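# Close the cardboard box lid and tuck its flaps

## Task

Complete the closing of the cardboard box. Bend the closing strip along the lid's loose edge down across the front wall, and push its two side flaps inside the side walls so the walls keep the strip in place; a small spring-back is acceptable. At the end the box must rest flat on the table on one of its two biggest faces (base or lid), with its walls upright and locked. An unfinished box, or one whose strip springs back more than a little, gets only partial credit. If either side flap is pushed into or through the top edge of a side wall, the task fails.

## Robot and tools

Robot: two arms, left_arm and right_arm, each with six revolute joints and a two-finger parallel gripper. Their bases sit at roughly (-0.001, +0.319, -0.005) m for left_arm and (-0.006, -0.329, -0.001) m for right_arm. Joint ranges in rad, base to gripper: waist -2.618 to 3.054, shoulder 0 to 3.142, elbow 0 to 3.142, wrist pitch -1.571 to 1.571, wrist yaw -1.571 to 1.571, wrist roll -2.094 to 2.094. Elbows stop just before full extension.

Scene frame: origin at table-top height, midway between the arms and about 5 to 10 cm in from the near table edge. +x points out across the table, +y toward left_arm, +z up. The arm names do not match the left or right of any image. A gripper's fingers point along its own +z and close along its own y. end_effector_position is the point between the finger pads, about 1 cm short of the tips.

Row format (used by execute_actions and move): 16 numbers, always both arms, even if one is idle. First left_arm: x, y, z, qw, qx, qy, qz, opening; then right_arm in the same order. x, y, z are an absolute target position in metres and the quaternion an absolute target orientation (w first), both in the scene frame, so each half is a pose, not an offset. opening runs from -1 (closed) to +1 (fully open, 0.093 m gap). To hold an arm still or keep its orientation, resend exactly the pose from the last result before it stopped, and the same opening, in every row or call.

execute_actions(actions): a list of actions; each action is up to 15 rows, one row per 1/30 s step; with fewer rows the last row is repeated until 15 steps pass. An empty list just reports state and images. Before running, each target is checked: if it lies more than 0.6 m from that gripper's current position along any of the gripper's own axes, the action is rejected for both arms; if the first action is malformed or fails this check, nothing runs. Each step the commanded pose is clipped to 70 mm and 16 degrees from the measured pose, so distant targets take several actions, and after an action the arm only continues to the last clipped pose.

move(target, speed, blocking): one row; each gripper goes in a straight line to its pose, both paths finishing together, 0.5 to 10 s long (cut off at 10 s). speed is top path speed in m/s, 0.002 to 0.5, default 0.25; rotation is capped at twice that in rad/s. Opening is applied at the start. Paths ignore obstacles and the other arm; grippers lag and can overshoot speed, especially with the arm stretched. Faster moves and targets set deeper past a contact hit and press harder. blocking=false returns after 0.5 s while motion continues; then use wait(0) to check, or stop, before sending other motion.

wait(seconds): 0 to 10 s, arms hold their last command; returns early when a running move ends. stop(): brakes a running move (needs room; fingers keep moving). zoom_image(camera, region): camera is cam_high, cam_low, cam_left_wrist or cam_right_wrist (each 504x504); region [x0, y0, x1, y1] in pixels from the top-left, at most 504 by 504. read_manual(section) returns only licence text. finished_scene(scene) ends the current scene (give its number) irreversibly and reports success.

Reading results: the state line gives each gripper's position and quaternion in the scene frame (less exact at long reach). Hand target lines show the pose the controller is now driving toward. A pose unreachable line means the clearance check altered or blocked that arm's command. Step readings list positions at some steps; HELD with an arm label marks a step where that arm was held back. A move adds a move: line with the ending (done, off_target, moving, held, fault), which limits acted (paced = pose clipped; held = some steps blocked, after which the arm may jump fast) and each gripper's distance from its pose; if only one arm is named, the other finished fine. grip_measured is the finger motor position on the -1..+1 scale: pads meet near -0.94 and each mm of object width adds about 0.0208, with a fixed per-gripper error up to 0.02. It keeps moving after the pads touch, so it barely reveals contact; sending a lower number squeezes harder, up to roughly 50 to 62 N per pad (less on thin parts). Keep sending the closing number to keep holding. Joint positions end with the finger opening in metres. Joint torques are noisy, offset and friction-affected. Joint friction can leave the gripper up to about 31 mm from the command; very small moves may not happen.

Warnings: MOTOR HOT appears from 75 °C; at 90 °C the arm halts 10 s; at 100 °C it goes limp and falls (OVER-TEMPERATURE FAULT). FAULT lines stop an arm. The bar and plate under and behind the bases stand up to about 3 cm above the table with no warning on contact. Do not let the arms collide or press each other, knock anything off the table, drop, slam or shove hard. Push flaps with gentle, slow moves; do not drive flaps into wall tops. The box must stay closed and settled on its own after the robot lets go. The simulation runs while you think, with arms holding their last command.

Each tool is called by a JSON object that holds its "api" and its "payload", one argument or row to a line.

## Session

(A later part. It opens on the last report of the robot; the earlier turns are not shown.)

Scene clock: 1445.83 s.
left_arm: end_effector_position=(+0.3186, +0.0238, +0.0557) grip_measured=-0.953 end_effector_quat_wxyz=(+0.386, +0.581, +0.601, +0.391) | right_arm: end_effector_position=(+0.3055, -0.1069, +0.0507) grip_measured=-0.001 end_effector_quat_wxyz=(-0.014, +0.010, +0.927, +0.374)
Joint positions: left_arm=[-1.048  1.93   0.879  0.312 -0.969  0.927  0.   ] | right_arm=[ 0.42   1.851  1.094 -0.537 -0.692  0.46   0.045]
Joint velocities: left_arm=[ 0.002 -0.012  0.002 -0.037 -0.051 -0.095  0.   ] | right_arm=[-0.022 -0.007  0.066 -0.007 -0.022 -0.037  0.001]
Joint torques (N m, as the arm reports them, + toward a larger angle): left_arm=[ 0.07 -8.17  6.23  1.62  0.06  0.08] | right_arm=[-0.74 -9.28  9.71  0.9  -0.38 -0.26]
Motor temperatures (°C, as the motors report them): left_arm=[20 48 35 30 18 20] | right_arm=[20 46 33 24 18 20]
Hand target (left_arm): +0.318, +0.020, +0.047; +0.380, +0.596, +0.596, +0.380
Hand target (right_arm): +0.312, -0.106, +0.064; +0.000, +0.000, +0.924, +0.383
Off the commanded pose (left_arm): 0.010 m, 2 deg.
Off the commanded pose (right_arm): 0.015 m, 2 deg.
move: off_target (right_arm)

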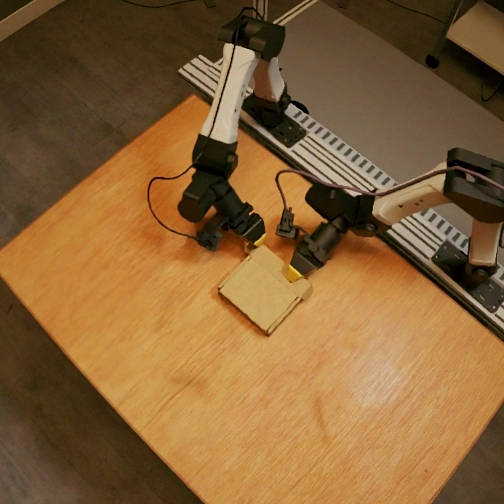

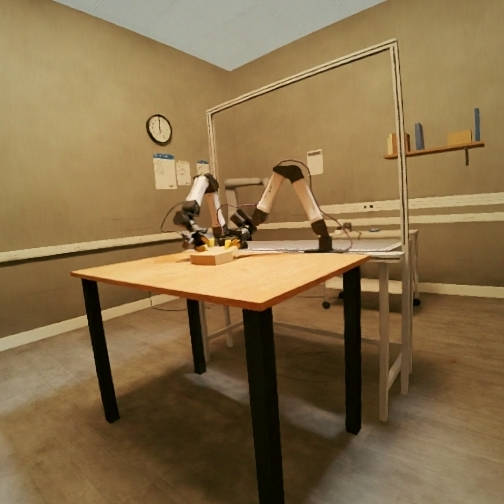

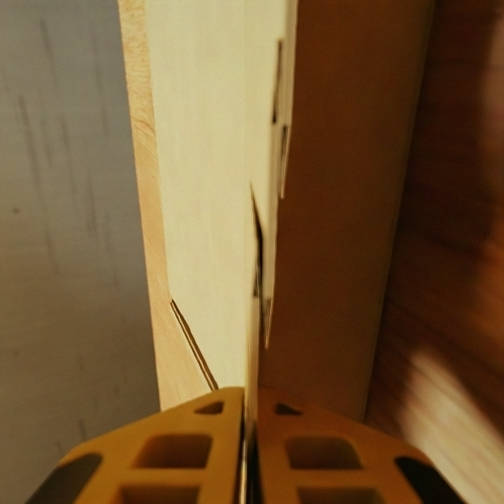

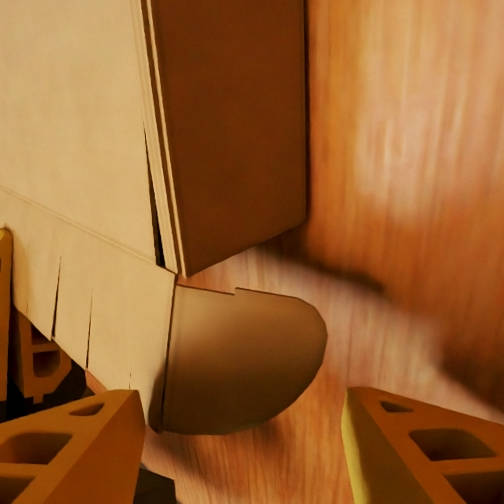

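{"api": "move", "payload": {
  "target": [0.318,0.020,0.047,0.380,0.596,0.596,0.380,-0.96, 0.320,-0.104,0.070,0,0,0.924,0.383,0.0],
  "speed": 0.02
}}

Scene clock: 1459.77 s.
left_arm: end_effector_position=(+0.3186, +0.0237, +0.0558) grip_measured=-0.953 end_effector_quat_wxyz=(+0.386, +0.581, +0.601, +0.391) | right_arm: end_effector_position=(+0.3157, -0.1036, +0.0645) grip_measured=-0.001 end_effector_quat_wxyz=(-0.004, +0.005, +0.926, +0.378)
Joint positions: left_arm=[-1.048  1.93   0.879  0.312 -0.969  0.927  0.   ] | right_arm=[ 0.42   1.851  1.15  -0.571 -0.693  0.456  0.045]
Joint velocities: left_arm=[-0.012 -0.002  0.002 -0.007 -0.051 -0.022  0.   ] | right_arm=[ 0.007 -0.002 -0.012 -0.081  0.022  0.022  0.   ]
Joint torques (N m, as the arm reports them, + toward a larger angle): left_arm=[ 0.03 -8.2   6.34  1.65  0.04  0.07] | right_arm=[-0.91 -8.05  9.98  0.95 -0.36 -0.27]
Motor temperatures (°C, as the motors report them): left_arm=[20 48 34 30 18 20] | right_arm=[20 49 34 24 18 20]
Hand target (left_arm): +0.318, +0.020, +0.047; +0.380, +0.596, +0.596, +0.380
Hand target (right_arm): +0.320, -0.104, +0.070; +0.000, +0.000, +0.924, +0.383
Off the commanded pose (left_arm): 0.010 m, 2 deg.
Off the commanded pose (right_arm): 0.007 m, 1 deg.
move: done

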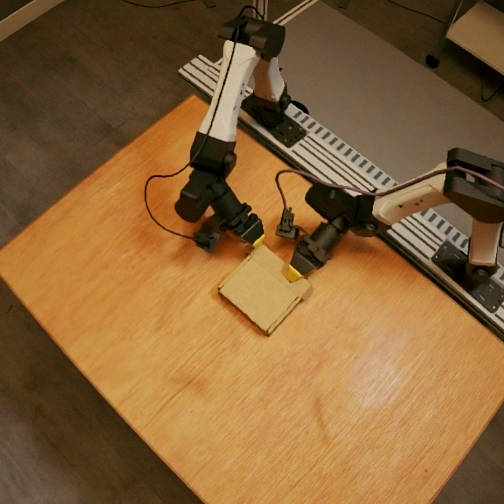

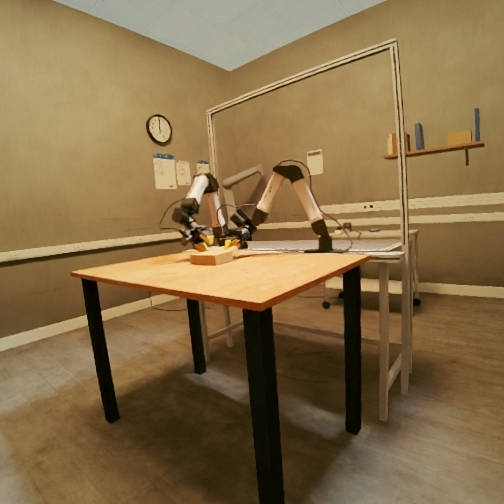

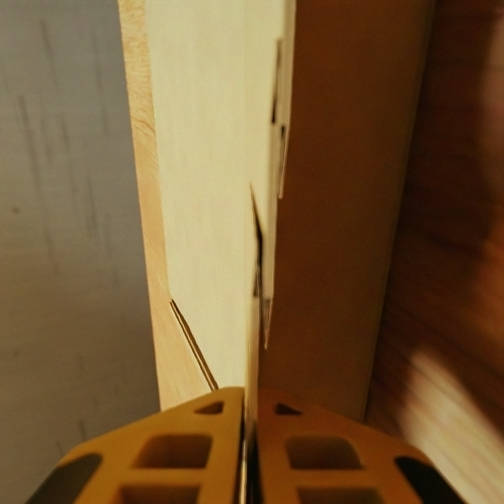

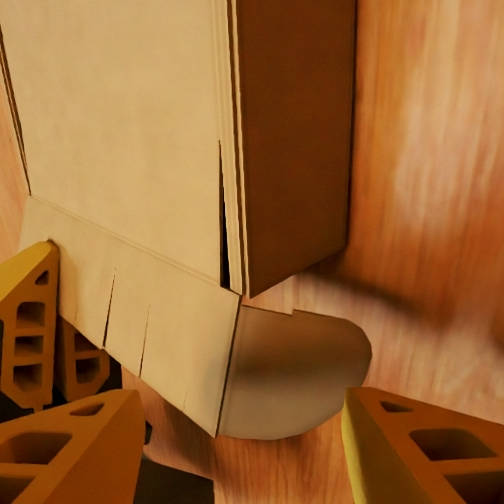

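{"api": "move", "payload": {
  "target": [0.318,0.020,0.047,0.380,0.596,0.596,0.380,-0.96, 0.311,-0.088,0.051,0,0,0.924,0.383,0.0],
  "speed": 0.015
}}

Scene clock: 1465.60 s.
left_arm: end_effector_position=(+0.3186, +0.0237, +0.0558) grip_measured=-0.953 end_effector_quat_wxyz=(+0.386, +0.581, +0.601, +0.391) | right_arm: end_effector_position=(+0.3142, -0.0927, +0.0598) grip_measured=-0.001 end_effector_quat_wxyz=(+0.006, +0.000, +0.923, +0.384)
Joint positions: left_arm=[-1.048  1.93   0.879  0.312 -0.969  0.927  0.   ] | right_arm=[ 0.449  1.851  1.115 -0.488 -0.689  0.493  0.045]
Joint velocities: left_arm=[-0.002  0.002  0.007  0.081 -0.022  0.007  0.   ] | right_arm=[ 0.007 -0.012  0.007  0.007 -0.007 -0.022 -0.001]
Joint torques (N m, as the arm reports them, + toward a larger angle): left_arm=[ 0.02 -8.18  6.29  1.62  0.05  0.09] | right_arm=[ 0.77 -6.68  6.59  1.44 -0.25 -0.09]
Motor temperatures (°C, as the motors report them): left_arm=[20 48 34 30 18 20] | right_arm=[20 49 34 24 18 20]
Hand target (left_arm): +0.318, +0.020, +0.047; +0.380, +0.596, +0.596, +0.380
Hand target (right_arm): +0.311, -0.088, +0.051; -0.000, -0.000, +0.924, +0.383
Off the commanded pose (left_arm): 0.010 m, 2 deg.
Off the commanded pose (right_arm): 0.010 m, 1 deg.
move: done

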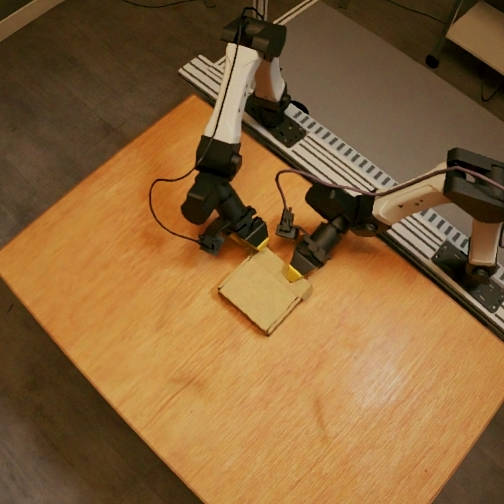

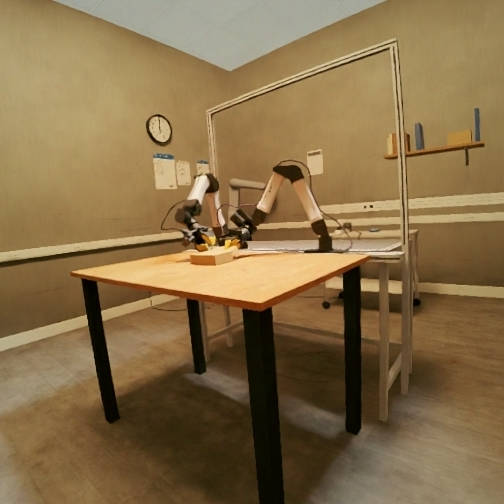

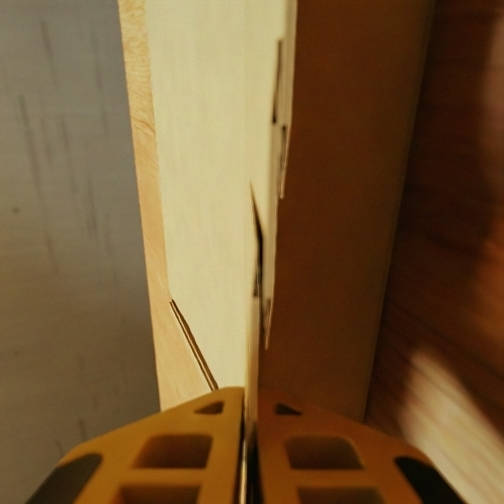

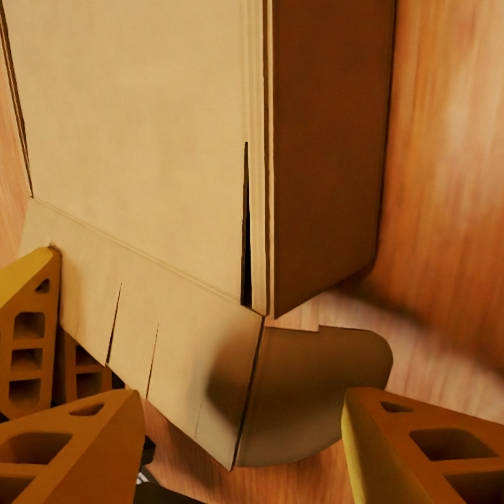

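{"api": "move", "payload": {
  "target": [0.318,0.020,0.047,0.380,0.596,0.596,0.380,-0.96, 0.307,-0.076,0.046,0,0,0.924,0.383,0.0],
  "speed": 0.01
}}

Scene clock: 1471.83 s.
left_arm: end_effector_position=(+0.3186, +0.0237, +0.0558) grip_measured=-0.953 end_effector_quat_wxyz=(+0.386, +0.581, +0.601, +0.391) | right_arm: end_effector_position=(+0.3127, -0.0802, +0.0548) grip_measured=-0.001 end_effector_quat_wxyz=(+0.008, +0.000, +0.923, +0.384)
Joint positions: left_arm=[-1.048  1.93   0.879  0.312 -0.969  0.927  0.   ] | right_arm=[ 0.485  1.865  1.106 -0.434 -0.675  0.537  0.045]
Joint velocities: left_arm=[ 0.002 -0.022  0.002  0.037 -0.007 -0.022  0.   ] | right_arm=[-0.002 -0.012  0.012 -0.037 -0.007 -0.007 -0.001]
Joint torques (N m, as the arm reports them, + toward a larger angle): left_arm=[ 0.13 -8.13  6.36  1.64  0.04  0.09] | right_arm=[ 0.86 -7.17  5.88  1.48 -0.28 -0.12]
Motor temperatures (°C, as the motors report them): left_arm=[20 48 34 31 18 20] | right_arm=[20 49 34 24 18 20]
Hand target (left_arm): +0.318, +0.020, +0.047; +0.380, +0.596, +0.596, +0.380
Hand target (right_arm): +0.307, -0.076, +0.046; +0.000, -0.000, +0.924, +0.383
Off the commanded pose (left_arm): 0.010 m, 2 deg.
Off the commanded pose (right_arm): 0.011 m, 1 deg.
move: off_target (right_arm)

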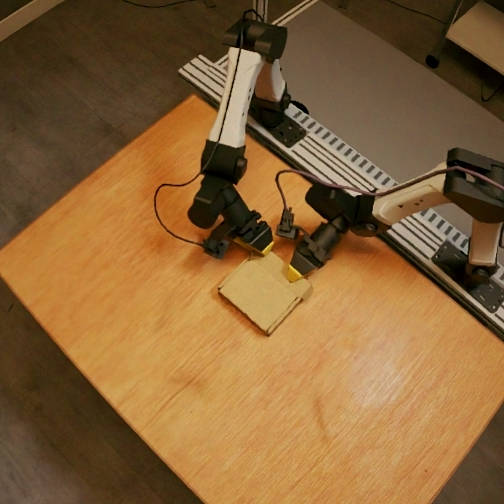

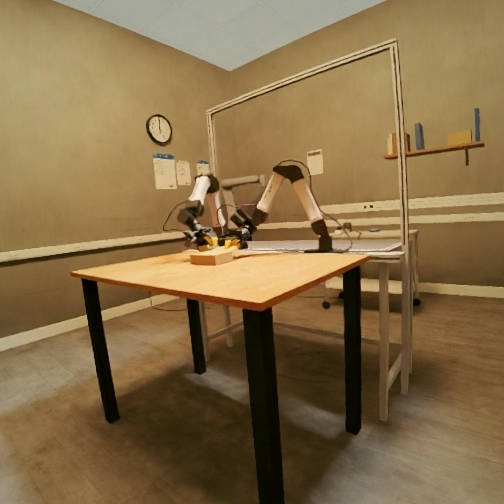

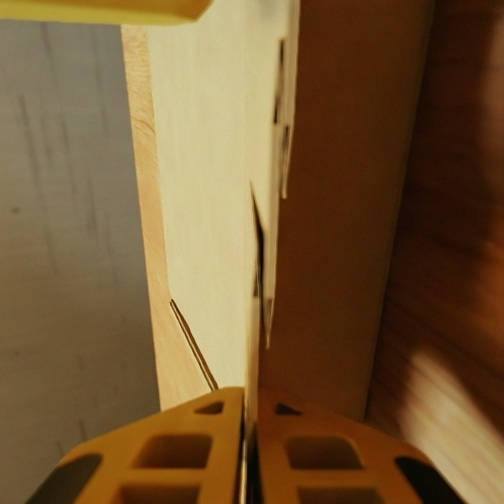

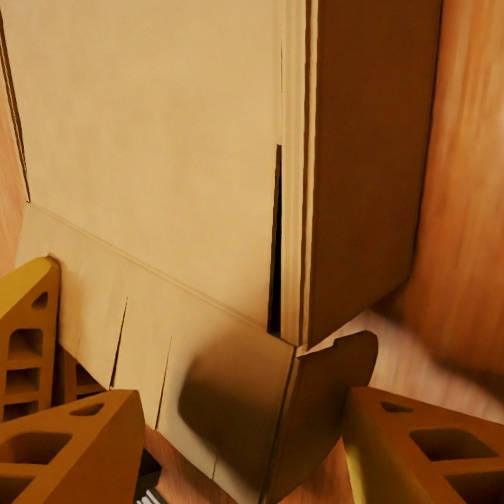

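{"api": "move", "payload": {
  "target": [0.318,0.020,0.047,0.380,0.596,0.596,0.380,-0.96, 0.305,-0.070,0.042,0,0,0.924,0.383,-0.15],
  "speed": 0.008
}}

Scene clock: 1481.97 s.
left_arm: end_effector_position=(+0.3185, +0.0237, +0.0545) grip_measured=-0.953 end_effector_quat_wxyz=(+0.385, +0.582, +0.600, +0.391) | right_arm: end_effector_position=(+0.3105, -0.0754, +0.0493) grip_measured=-0.148 end_effector_quat_wxyz=(+0.007, +0.002, +0.924, +0.382)
Joint positions: left_arm=[-1.048  1.933  0.879  0.313 -0.969  0.927  0.   ] | right_arm=[ 0.501  1.874  1.092 -0.401 -0.665  0.559  0.038]
Joint velocities: left_arm=[-0.002 -0.002  0.007 -0.066  0.007  0.037  0.   ] | right_arm=[ 0.017  0.007 -0.022  0.051 -0.051  0.022 -0.   ]
Joint torques (N m, as the arm reports them, + toward a larger angle): left_arm=[ 0.04 -8.38  6.25  1.62  0.03  0.1 ] | right_arm=[ 1.01 -7.24  6.35  1.5  -0.27 -0.08]
Motor temperatures (°C, as the motors report them): left_arm=[20 47 34 31 18 20] | right_arm=[20 48 33 24 18 20]
Hand target (left_arm): +0.318, +0.020, +0.047; +0.380, +0.596, +0.596, +0.380
Hand target (right_arm): +0.305, -0.070, +0.042; -0.000, -0.000, +0.924, +0.383
Off the commanded pose (left_arm): 0.008 m, 2 deg.
Off the commanded pose (right_arm): 0.011 m, 1 deg.
move: off_target (right_arm)

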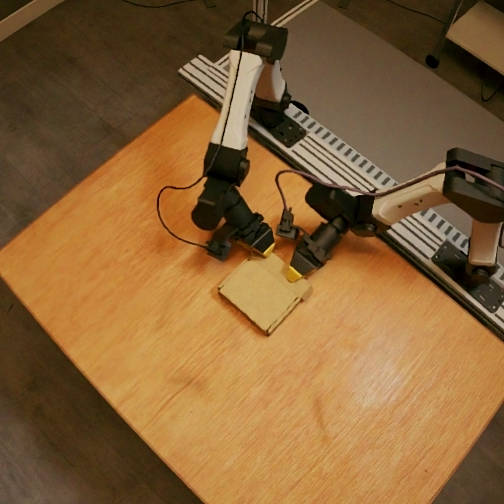

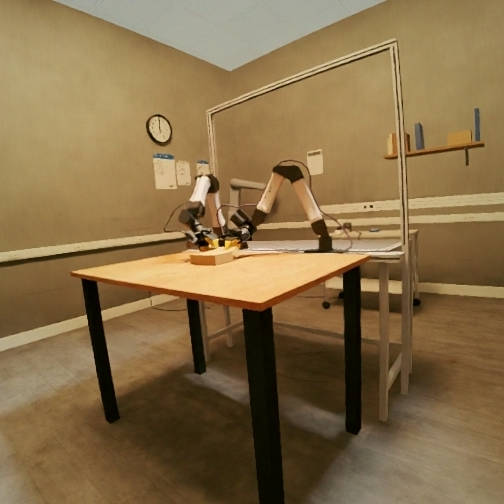

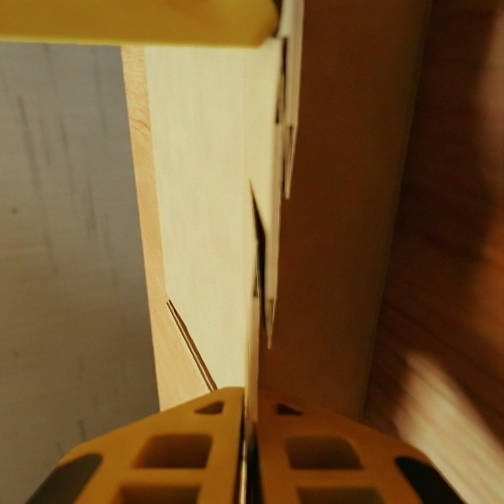

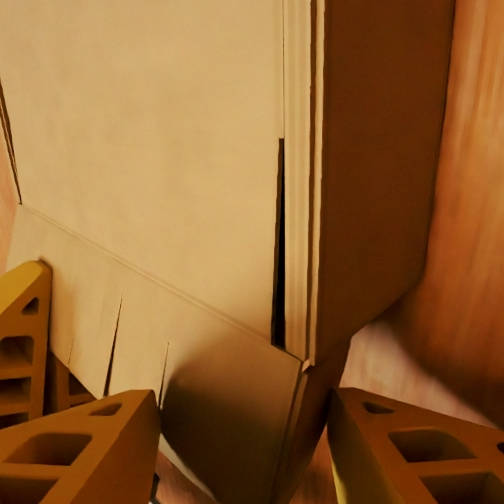

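{"api": "move", "payload": {
  "target": [0.318,0.020,0.047,0.380,0.596,0.596,0.380,-0.96, 0.305,-0.070,0.042,0,0,0.924,0.383,-0.34],
  "speed": 0.008
}}

Scene clock: 1488.67 s.
left_arm: end_effector_position=(+0.3185, +0.0235, +0.0543) grip_measured=-0.953 end_effector_quat_wxyz=(+0.385, +0.583, +0.600, +0.390) | right_arm: end_effector_position=(+0.3107, -0.0744, +0.0502) grip_measured=-0.338 end_effector_quat_wxyz=(+0.007, +0.002, +0.923, +0.386)
Joint positions: left_arm=[-1.048  1.933  0.879  0.313 -0.967  0.927  0.   ] | right_arm=[ 0.501  1.874  1.092 -0.397 -0.671  0.561  0.029]
Joint velocities: left_arm=[ 0.007  0.007 -0.002  0.066 -0.037 -0.007  0.   ] | right_arm=[ 0.002  0.017 -0.002 -0.022 -0.022 -0.007 -0.001]
Joint torques (N m, as the arm reports them, + toward a larger angle): left_arm=[ 0.09 -8.43  6.35  1.62  0.05  0.09] | right_arm=[ 1.02 -7.15  6.31  1.45 -0.22 -0.11]
Motor temperatures (°C, as the motors report them): left_arm=[20 47 34 31 18 20] | right_arm=[20 48 33 24 18 20]
Hand target (left_arm): +0.318, +0.020, +0.047; +0.380, +0.596, +0.596, +0.380
Hand target (right_arm): +0.305, -0.070, +0.042; -0.000, +0.000, +0.924, +0.383
Off the commanded pose (left_arm): 0.008 m, 2 deg.
Off the commanded pose (right_arm): 0.011 m, 1 deg.
move: off_target (right_arm)

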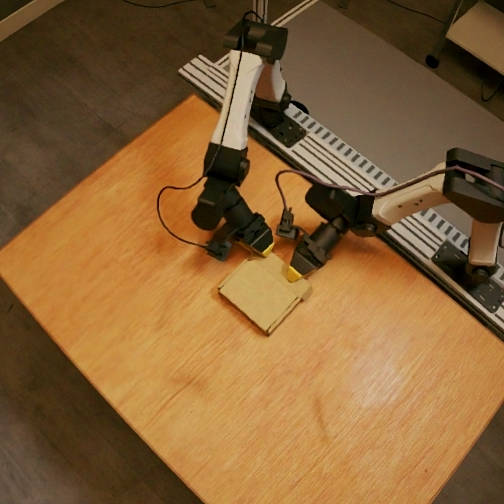

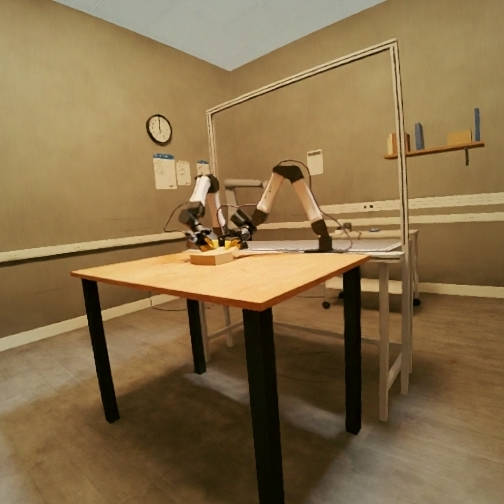

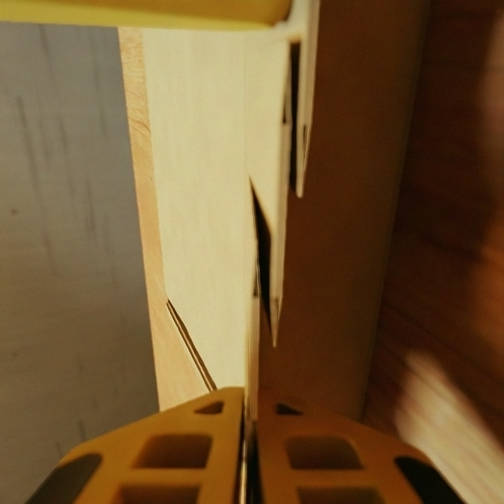

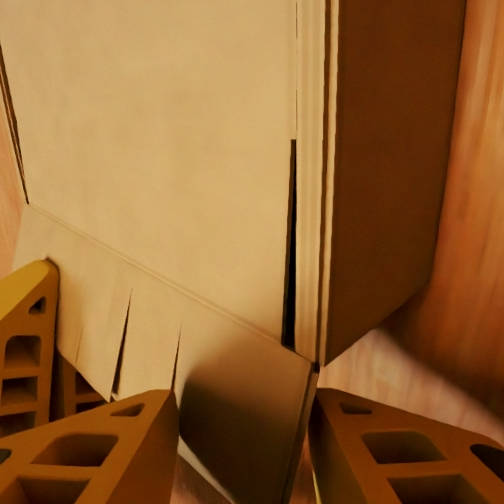

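{"api": "move", "payload": {
  "target": [0.318,0.020,0.047,0.380,0.596,0.596,0.380,-0.96, 0.305,-0.073,0.042,0,0,0.897,0.442,-0.46],
  "speed": 0.03
}}

{"api": "move", "payload": {
  "target": [0.318,0.020,0.047,0.380,0.596,0.596,0.380,-0.96, 0.305,-0.076,0.041,0,0,0.866,0.5,-0.58],
  "speed": 0.03
}}

Scene clock: 1507.27 s.
left_arm: end_effector_position=(+0.3185, +0.0235, +0.0544) grip_measured=-0.953 end_effector_quat_wxyz=(+0.385, +0.583, +0.600, +0.390) | right_arm: end_effector_position=(+0.3108, -0.0731, +0.0506) grip_measured=-0.458 end_effector_quat_wxyz=(+0.015, -0.005, +0.899, +0.438)
Joint positions: left_arm=[-1.048  1.933  0.879  0.313 -0.968  0.927  0.   ] | right_arm=[ 0.47   1.874  1.016 -0.252 -0.777  0.569  0.023]
Joint velocities: left_arm=[ 0.002  0.017  0.002  0.007 -0.007 -0.007  0.   ] | right_arm=[-0.002  0.002 -0.007 -0.007 -0.007 -0.007  0.001]
Joint torques (N m, as the arm reports them, + toward a larger angle): left_arm=[-0.02 -8.41  6.32  1.61  0.03  0.08] | right_arm=[-0.38 -6.63  5.73  1.5  -0.43 -0.14]
Motor temperatures (°C, as the motors report them): left_arm=[20 47 34 31 18 20] | right_arm=[20 48 32 24 18 20]
Hand target (left_arm): +0.318, +0.020, +0.047; +0.380, +0.596, +0.596, +0.380
Hand target (right_arm): +0.305, -0.073, +0.042; +0.000, +0.000, +0.897, +0.442
Off the commanded pose (left_arm): 0.008 m, 2 deg.
Off the commanded pose (right_arm): 0.010 m, 2 deg.
move: done

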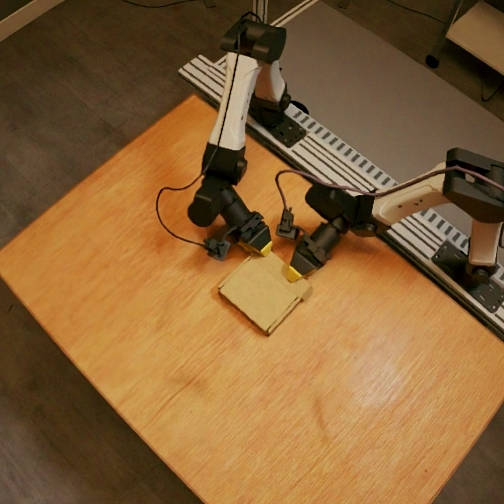

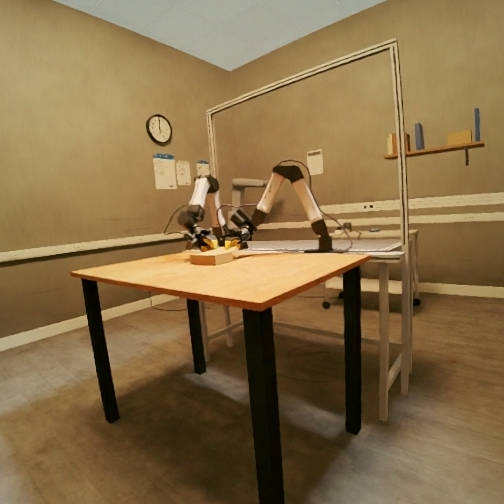

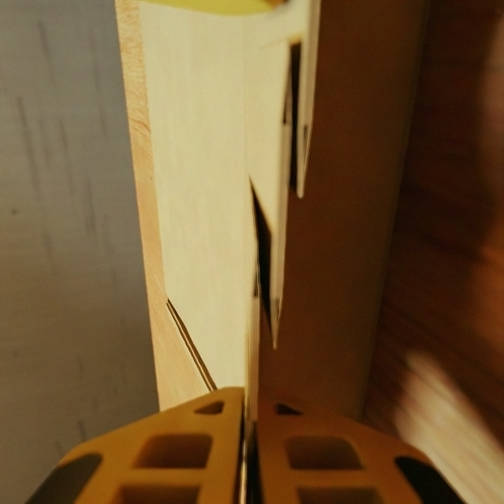

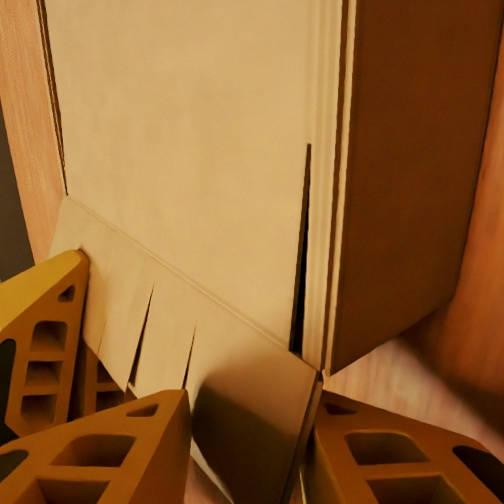

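Scene clock: 1509.87 s.
left_arm: end_effector_position=(+0.3186, +0.0233, +0.0546) grip_measured=-0.953 end_effector_quat_wxyz=(+0.386, +0.582, +0.600, +0.390) | right_arm: end_effector_position=(+0.3113, -0.0748, +0.0498) grip_measured=-0.577 end_effector_quat_wxyz=(+0.014, -0.006, +0.866, +0.499)
Joint positions: left_arm=[-1.048  1.933  0.879  0.315 -0.967  0.928  0.   ] | right_arm=[ 0.426  1.901  0.944 -0.084 -0.914  0.595  0.017]
Joint velocities: left_arm=[-0.007  0.007  0.002 -0.081  0.051  0.037  0.   ] | right_arm=[-0.002 -0.007  0.007  0.022 -0.037 -0.051 -0.001]
Joint torques (N m, as the arm reports them, + toward a larger angle): left_arm=[ 0.08 -8.42  6.37  1.61  0.03  0.08] | right_arm=[-0.26 -6.77  5.55  1.52 -0.4  -0.17]
Motor temperatures (°C, as the motors report them): left_arm=[20 47 34 31 18 20] | right_arm=[20 48 32 24 18 20]
Hand target (left_arm): +0.318, +0.020, +0.047; +0.380, +0.596, +0.596, +0.380
Hand target (right_arm): +0.305, -0.076, +0.041; +0.001, +0.000, +0.866, +0.500
Off the commanded pose (left_arm): 0.008 m, 2 deg.
Off the commanded pose (right_arm): 0.011 m, 2 deg.
move: off_target (right_arm)

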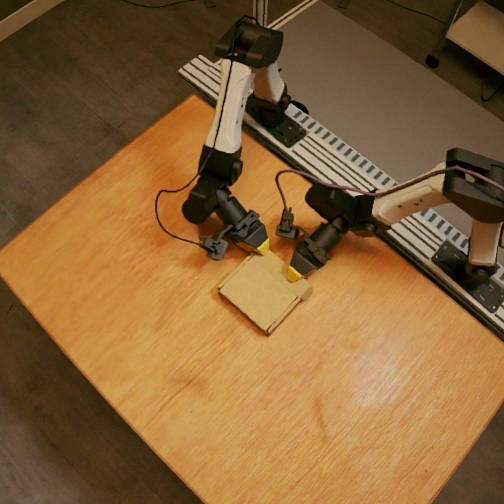

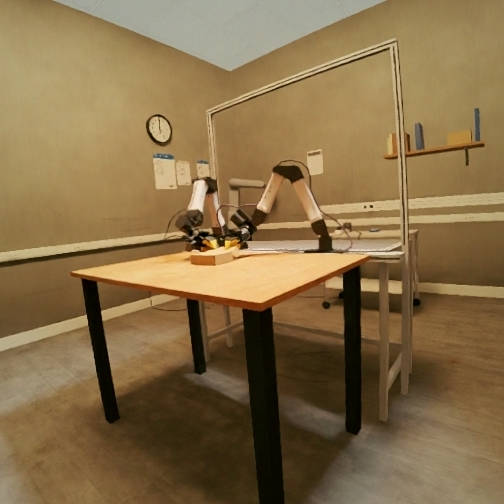

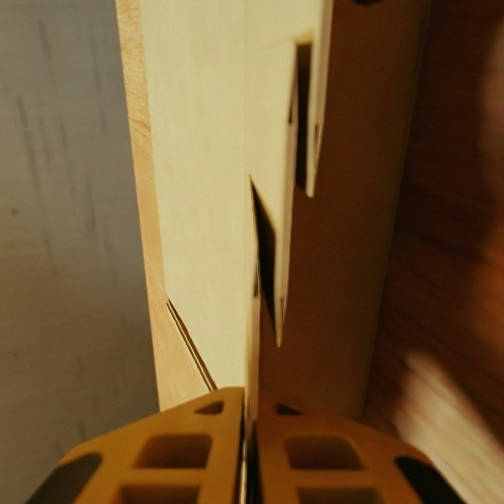

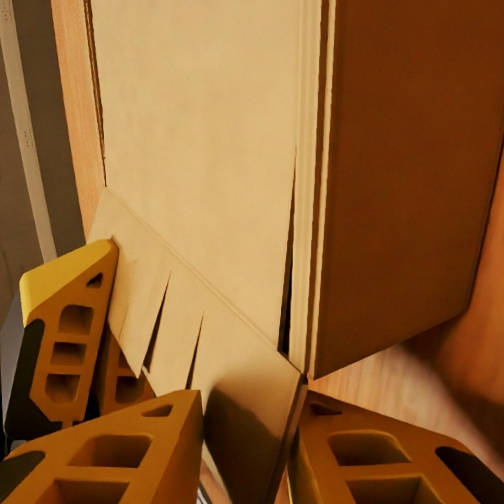

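{"api": "move", "payload": {
  "target": [0.318,0.020,0.047,0.380,0.596,0.596,0.380,-0.96, 0.305,-0.076,0.041,0,0,0.866,0.5,0.0],
  "speed": 0.03
}}

{"api": "move", "payload": {
  "target": [0.318,0.020,0.047,0.380,0.596,0.596,0.380,-0.96, 0.315,-0.125,0.070,0,0,0.866,0.5,0.0],
  "speed": 0.03
}}

Scene clock: 1516.07 s.
left_arm: end_effector_position=(+0.3187, +0.0235, +0.0549) grip_measured=-0.953 end_effector_quat_wxyz=(+0.386, +0.582, +0.600, +0.390) | right_arm: end_effector_position=(+0.3112, -0.0747, +0.0498) grip_measured=-0.001 end_effector_quat_wxyz=(+0.013, -0.005, +0.866, +0.500)
Joint positions: left_arm=[-1.048  1.933  0.879  0.316 -0.969  0.928  0.   ] | right_arm=[ 0.426  1.901  0.943 -0.083 -0.915  0.596  0.045]
Joint velocities: left_arm=[ 0.017 -0.007  0.012 -0.066 -0.022  0.007  0.   ] | right_arm=[ 0.002 -0.022 -0.017  0.051 -0.037  0.007  0.001]
Joint torques (N m, as the arm reports them, + toward a larger angle): left_arm=[ 0.11 -8.41  6.31  1.58  0.05  0.06] | right_arm=[-0.38 -6.8   5.46  1.49 -0.43 -0.17]
Motor temperatures (°C, as the motors report them): left_arm=[20 47 34 31 18 20] | right_arm=[20 48 31 25 18 20]
Hand target (left_arm): +0.318, +0.020, +0.047; +0.380, +0.596, +0.596, +0.380
Hand target (right_arm): +0.305, -0.076, +0.041; -0.000, +0.000, +0.866, +0.500
Off the commanded pose (left_arm): 0.009 m, 2 deg.
Off the commanded pose (right_arm): 0.011 m, 2 deg.
move: off_target (right_arm)

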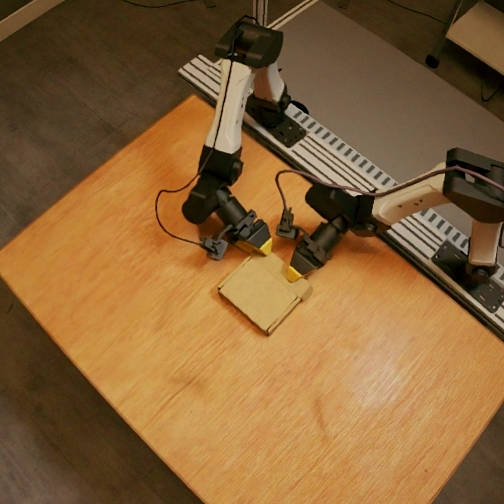

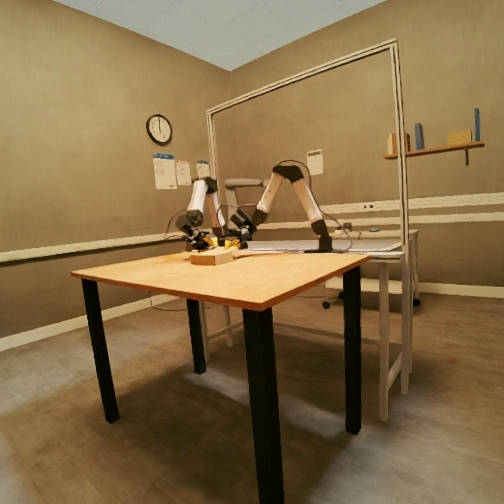

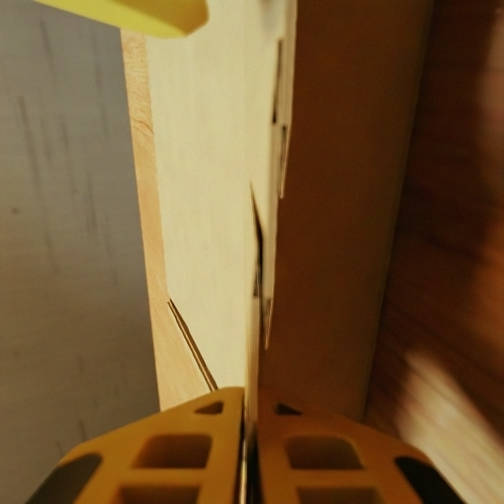

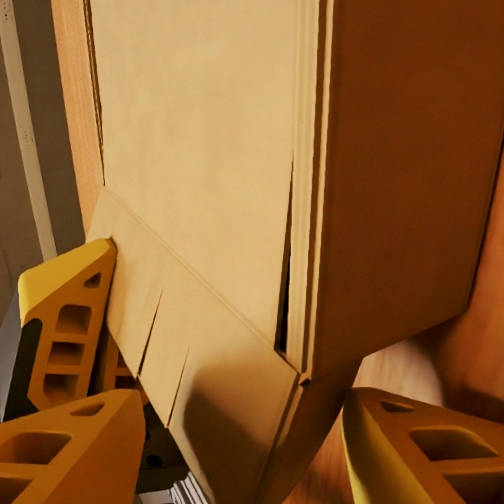

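Scene clock: 1518.30 s.
left_arm: end_effector_position=(+0.3187, +0.0235, +0.0549) grip_measured=-0.953 end_effector_quat_wxyz=(+0.386, +0.582, +0.600, +0.390) | right_arm: end_effector_position=(+0.3095, -0.1245, +0.0586) grip_measured=-0.001 end_effector_quat_wxyz=(-0.014, +0.011, +0.869, +0.494)
Joint positions: left_arm=[-1.048  1.933  0.879  0.316 -0.969  0.928  0.   ] | right_arm=[ 0.281  1.874  1.002 -0.412 -0.975  0.376  0.045]
Joint velocities: left_arm=[-0.017  0.007  0.002  0.007 -0.007 -0.007  0.   ] | right_arm=[-0.007  0.007  0.017  0.007 -0.051  0.022 -0.   ]
Joint torques (N m, as the arm reports them, + toward a larger angle): left_arm=[ 0.   -8.44  6.26  1.58  0.05  0.08] | right_arm=[-0.76 -9.09  9.24  0.91 -0.49 -0.29]
Motor temperatures (°C, as the motors report them): left_arm=[20 47 34 31 18 20] | right_arm=[20 48 32 24 18 20]
Hand target (left_arm): +0.318, +0.020, +0.047; +0.380, +0.596, +0.596, +0.380
Hand target (right_arm): +0.315, -0.125, +0.070; -0.000, -0.000, +0.866, +0.500
Off the commanded pose (left_arm): 0.009 m, 2 deg.
Off the commanded pose (right_arm): 0.013 m, 2 deg.
move: off_target (right_arm)

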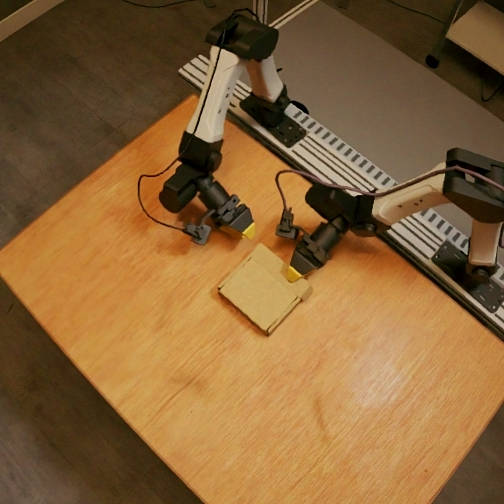

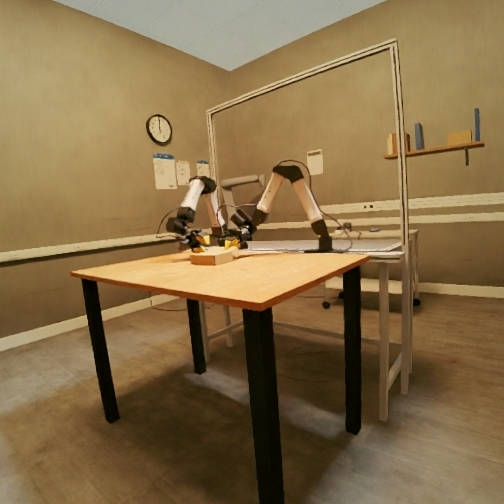

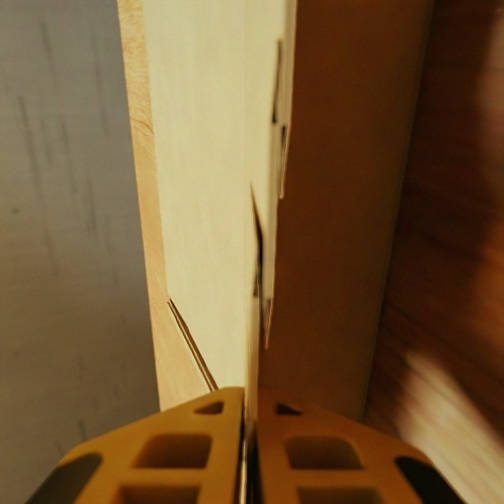

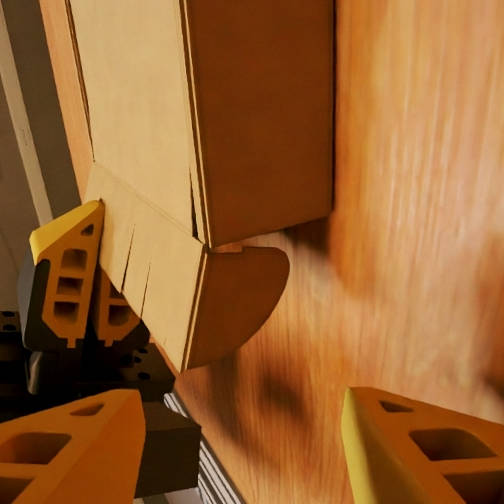

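{"api": "move", "payload": {
  "target": [0.318,0.020,0.047,0.380,0.596,0.596,0.380,-0.96, 0.30,-0.13,0.15,0,0,0.966,0.259,-1.0],
  "speed": 0.12
}}

{"api": "move", "payload": {
  "target": [0.318,0.020,0.047,0.380,0.596,0.596,0.380,-0.96, 0.28,-0.085,0.15,0,0,1,0,-1.0],
  "speed": 0.12
}}

Scene clock: 1542.00 s.
left_arm: end_effector_position=(+0.3187, +0.0234, +0.0549) grip_measured=-0.953 end_effector_quat_wxyz=(+0.386, +0.581, +0.600, +0.390) | right_arm: end_effector_position=(+0.2993, -0.1346, +0.1422) grip_measured=-1.000 end_effector_quat_wxyz=(-0.007, +0.001, +0.966, +0.258)
Joint positions: left_arm=[-1.048  1.933  0.879  0.316 -0.969  0.928  0.   ] | right_arm=[ 0.453  1.734  1.438 -1.091 -0.458  0.417  0.   ]
Joint velocities: left_arm=[-0.017  0.007 -0.002 -0.007  0.022 -0.051  0.   ] | right_arm=[ 0.012  0.012  0.002  0.007  0.007 -0.022  0.   ]
Joint torques (N m, as the arm reports them, + toward a larger angle): left_arm=[ 0.05 -8.48  6.3   1.56  0.05  0.07] | right_arm=[ 0.66 -8.14 10.49  0.77 -0.14 -0.07]
Motor temperatures (°C, as the motors report them): left_arm=[20 47 34 31 18 20] | right_arm=[20 51 33 23 18 20]
Hand target (left_arm): +0.318, +0.020, +0.047; +0.380, +0.596, +0.596, +0.380
Hand target (right_arm): +0.299, -0.131, +0.150; -0.001, -0.001, +0.966, +0.258
Off the commanded pose (left_arm): 0.009 m, 2 deg.
Off the commanded pose (right_arm): 0.009 m, 1 deg.
move: done

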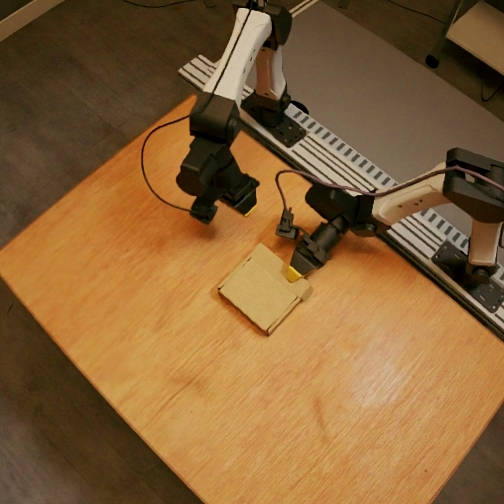

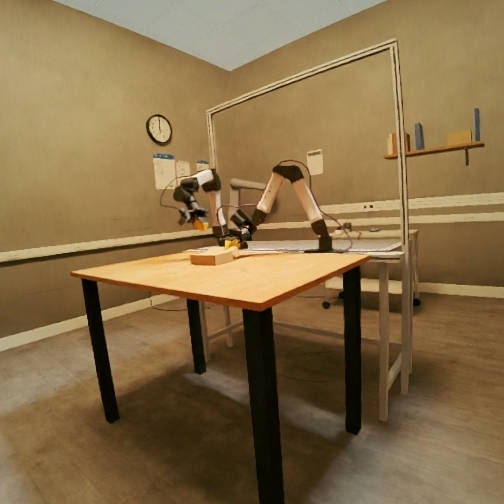

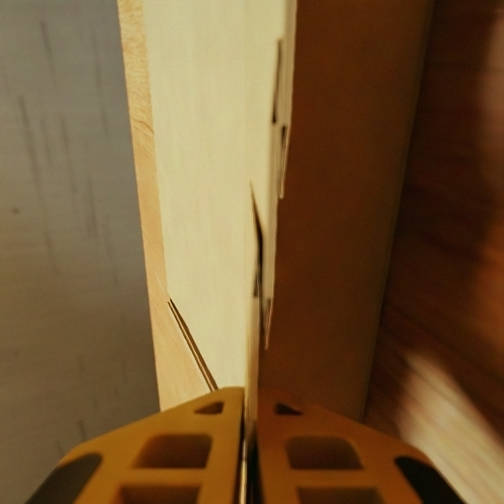

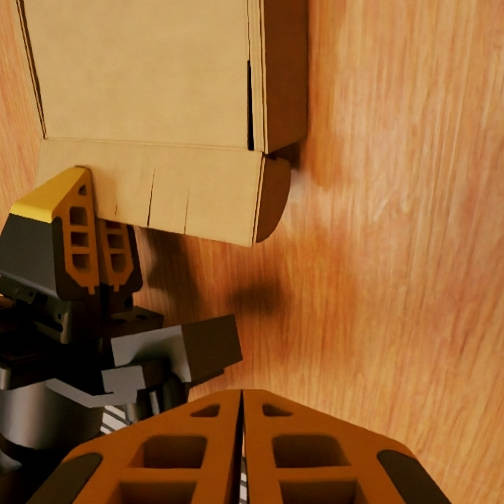

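Scene clock: 1544.70 s.
left_arm: end_effector_position=(+0.3188, +0.0234, +0.0550) grip_measured=-0.953 end_effector_quat_wxyz=(+0.386, +0.581, +0.600, +0.390) | right_arm: end_effector_position=(+0.2811, -0.0895, +0.1507) grip_measured=-1.000 end_effector_quat_wxyz=(-0.001, -0.002, +1.000, +0.004)
Joint positions: left_arm=[-1.048  1.933  0.879  0.317 -0.969  0.928  0.   ] | right_arm=[ 0.795  1.999  1.896 -1.481  0.019  0.712  0.   ]
Joint velocities: left_arm=[-0.007 -0.012 -0.002 -0.007  0.081  0.037  0.   ] | right_arm=[-0.002 -0.002  0.002 -0.081  0.007 -0.037  0.   ]
Joint torques (N m, as the arm reports them, + toward a larger angle): left_arm=[ 0.09 -8.39  6.34  1.58  0.05  0.09] | right_arm=[ 0.54 -8.24  9.94  0.31  0.18 -0.09]
Motor temperatures (°C, as the motors report them): left_arm=[20 47 34 31 18 20] | right_arm=[20 51 33 23 18 20]
Hand target (left_arm): +0.318, +0.020, +0.047; +0.380, +0.596, +0.596, +0.380
Hand target (right_arm): +0.281, -0.087, +0.151; -0.001, -0.001, +1.000, -0.001
Off the commanded pose (left_arm): 0.009 m, 2 deg.
Off the commanded pose (right_arm): 0.005 m, 1 deg.
move: done

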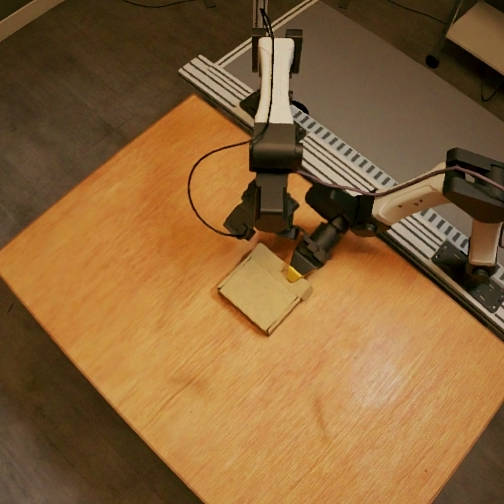

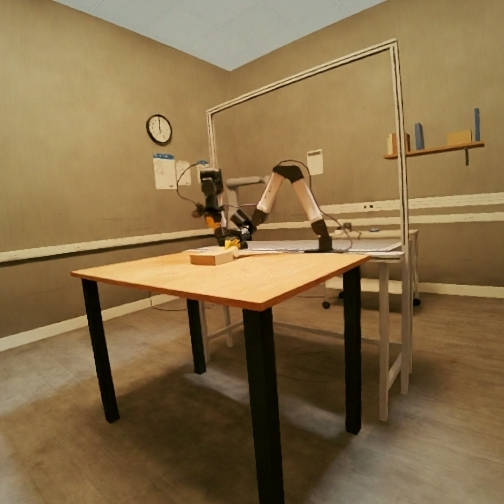

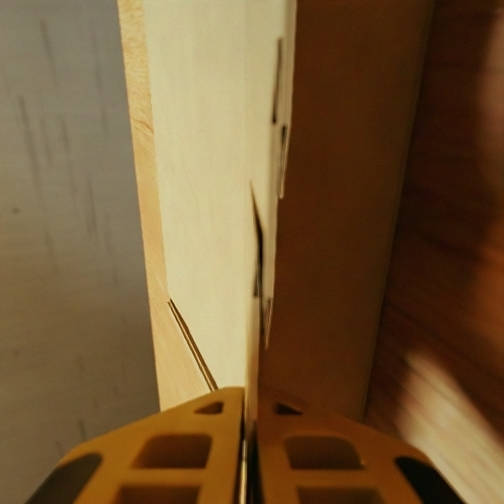

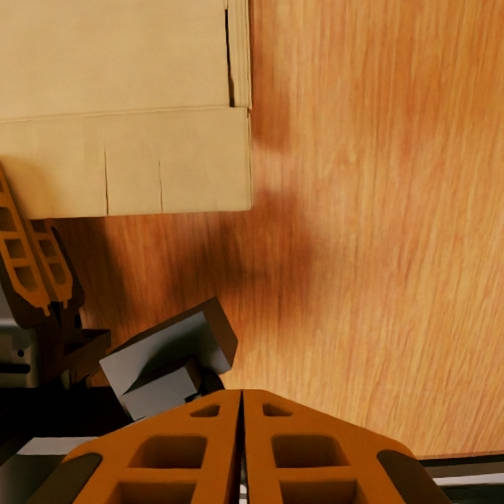

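{"api": "zoom_image", "payload": {
  "camera": "cam_right_wrist",
  "region": [190, 40, 310, 230]
}}

Region (190, 40, 310, 230) of cam_right_wrist's 504x504 image, scaled by 2.653, with more detail than that image has; it fills the left 318 columns of this view, and the rest is white.

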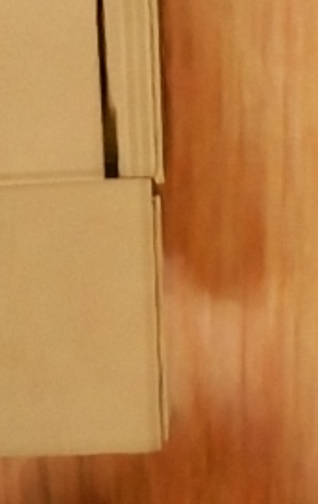

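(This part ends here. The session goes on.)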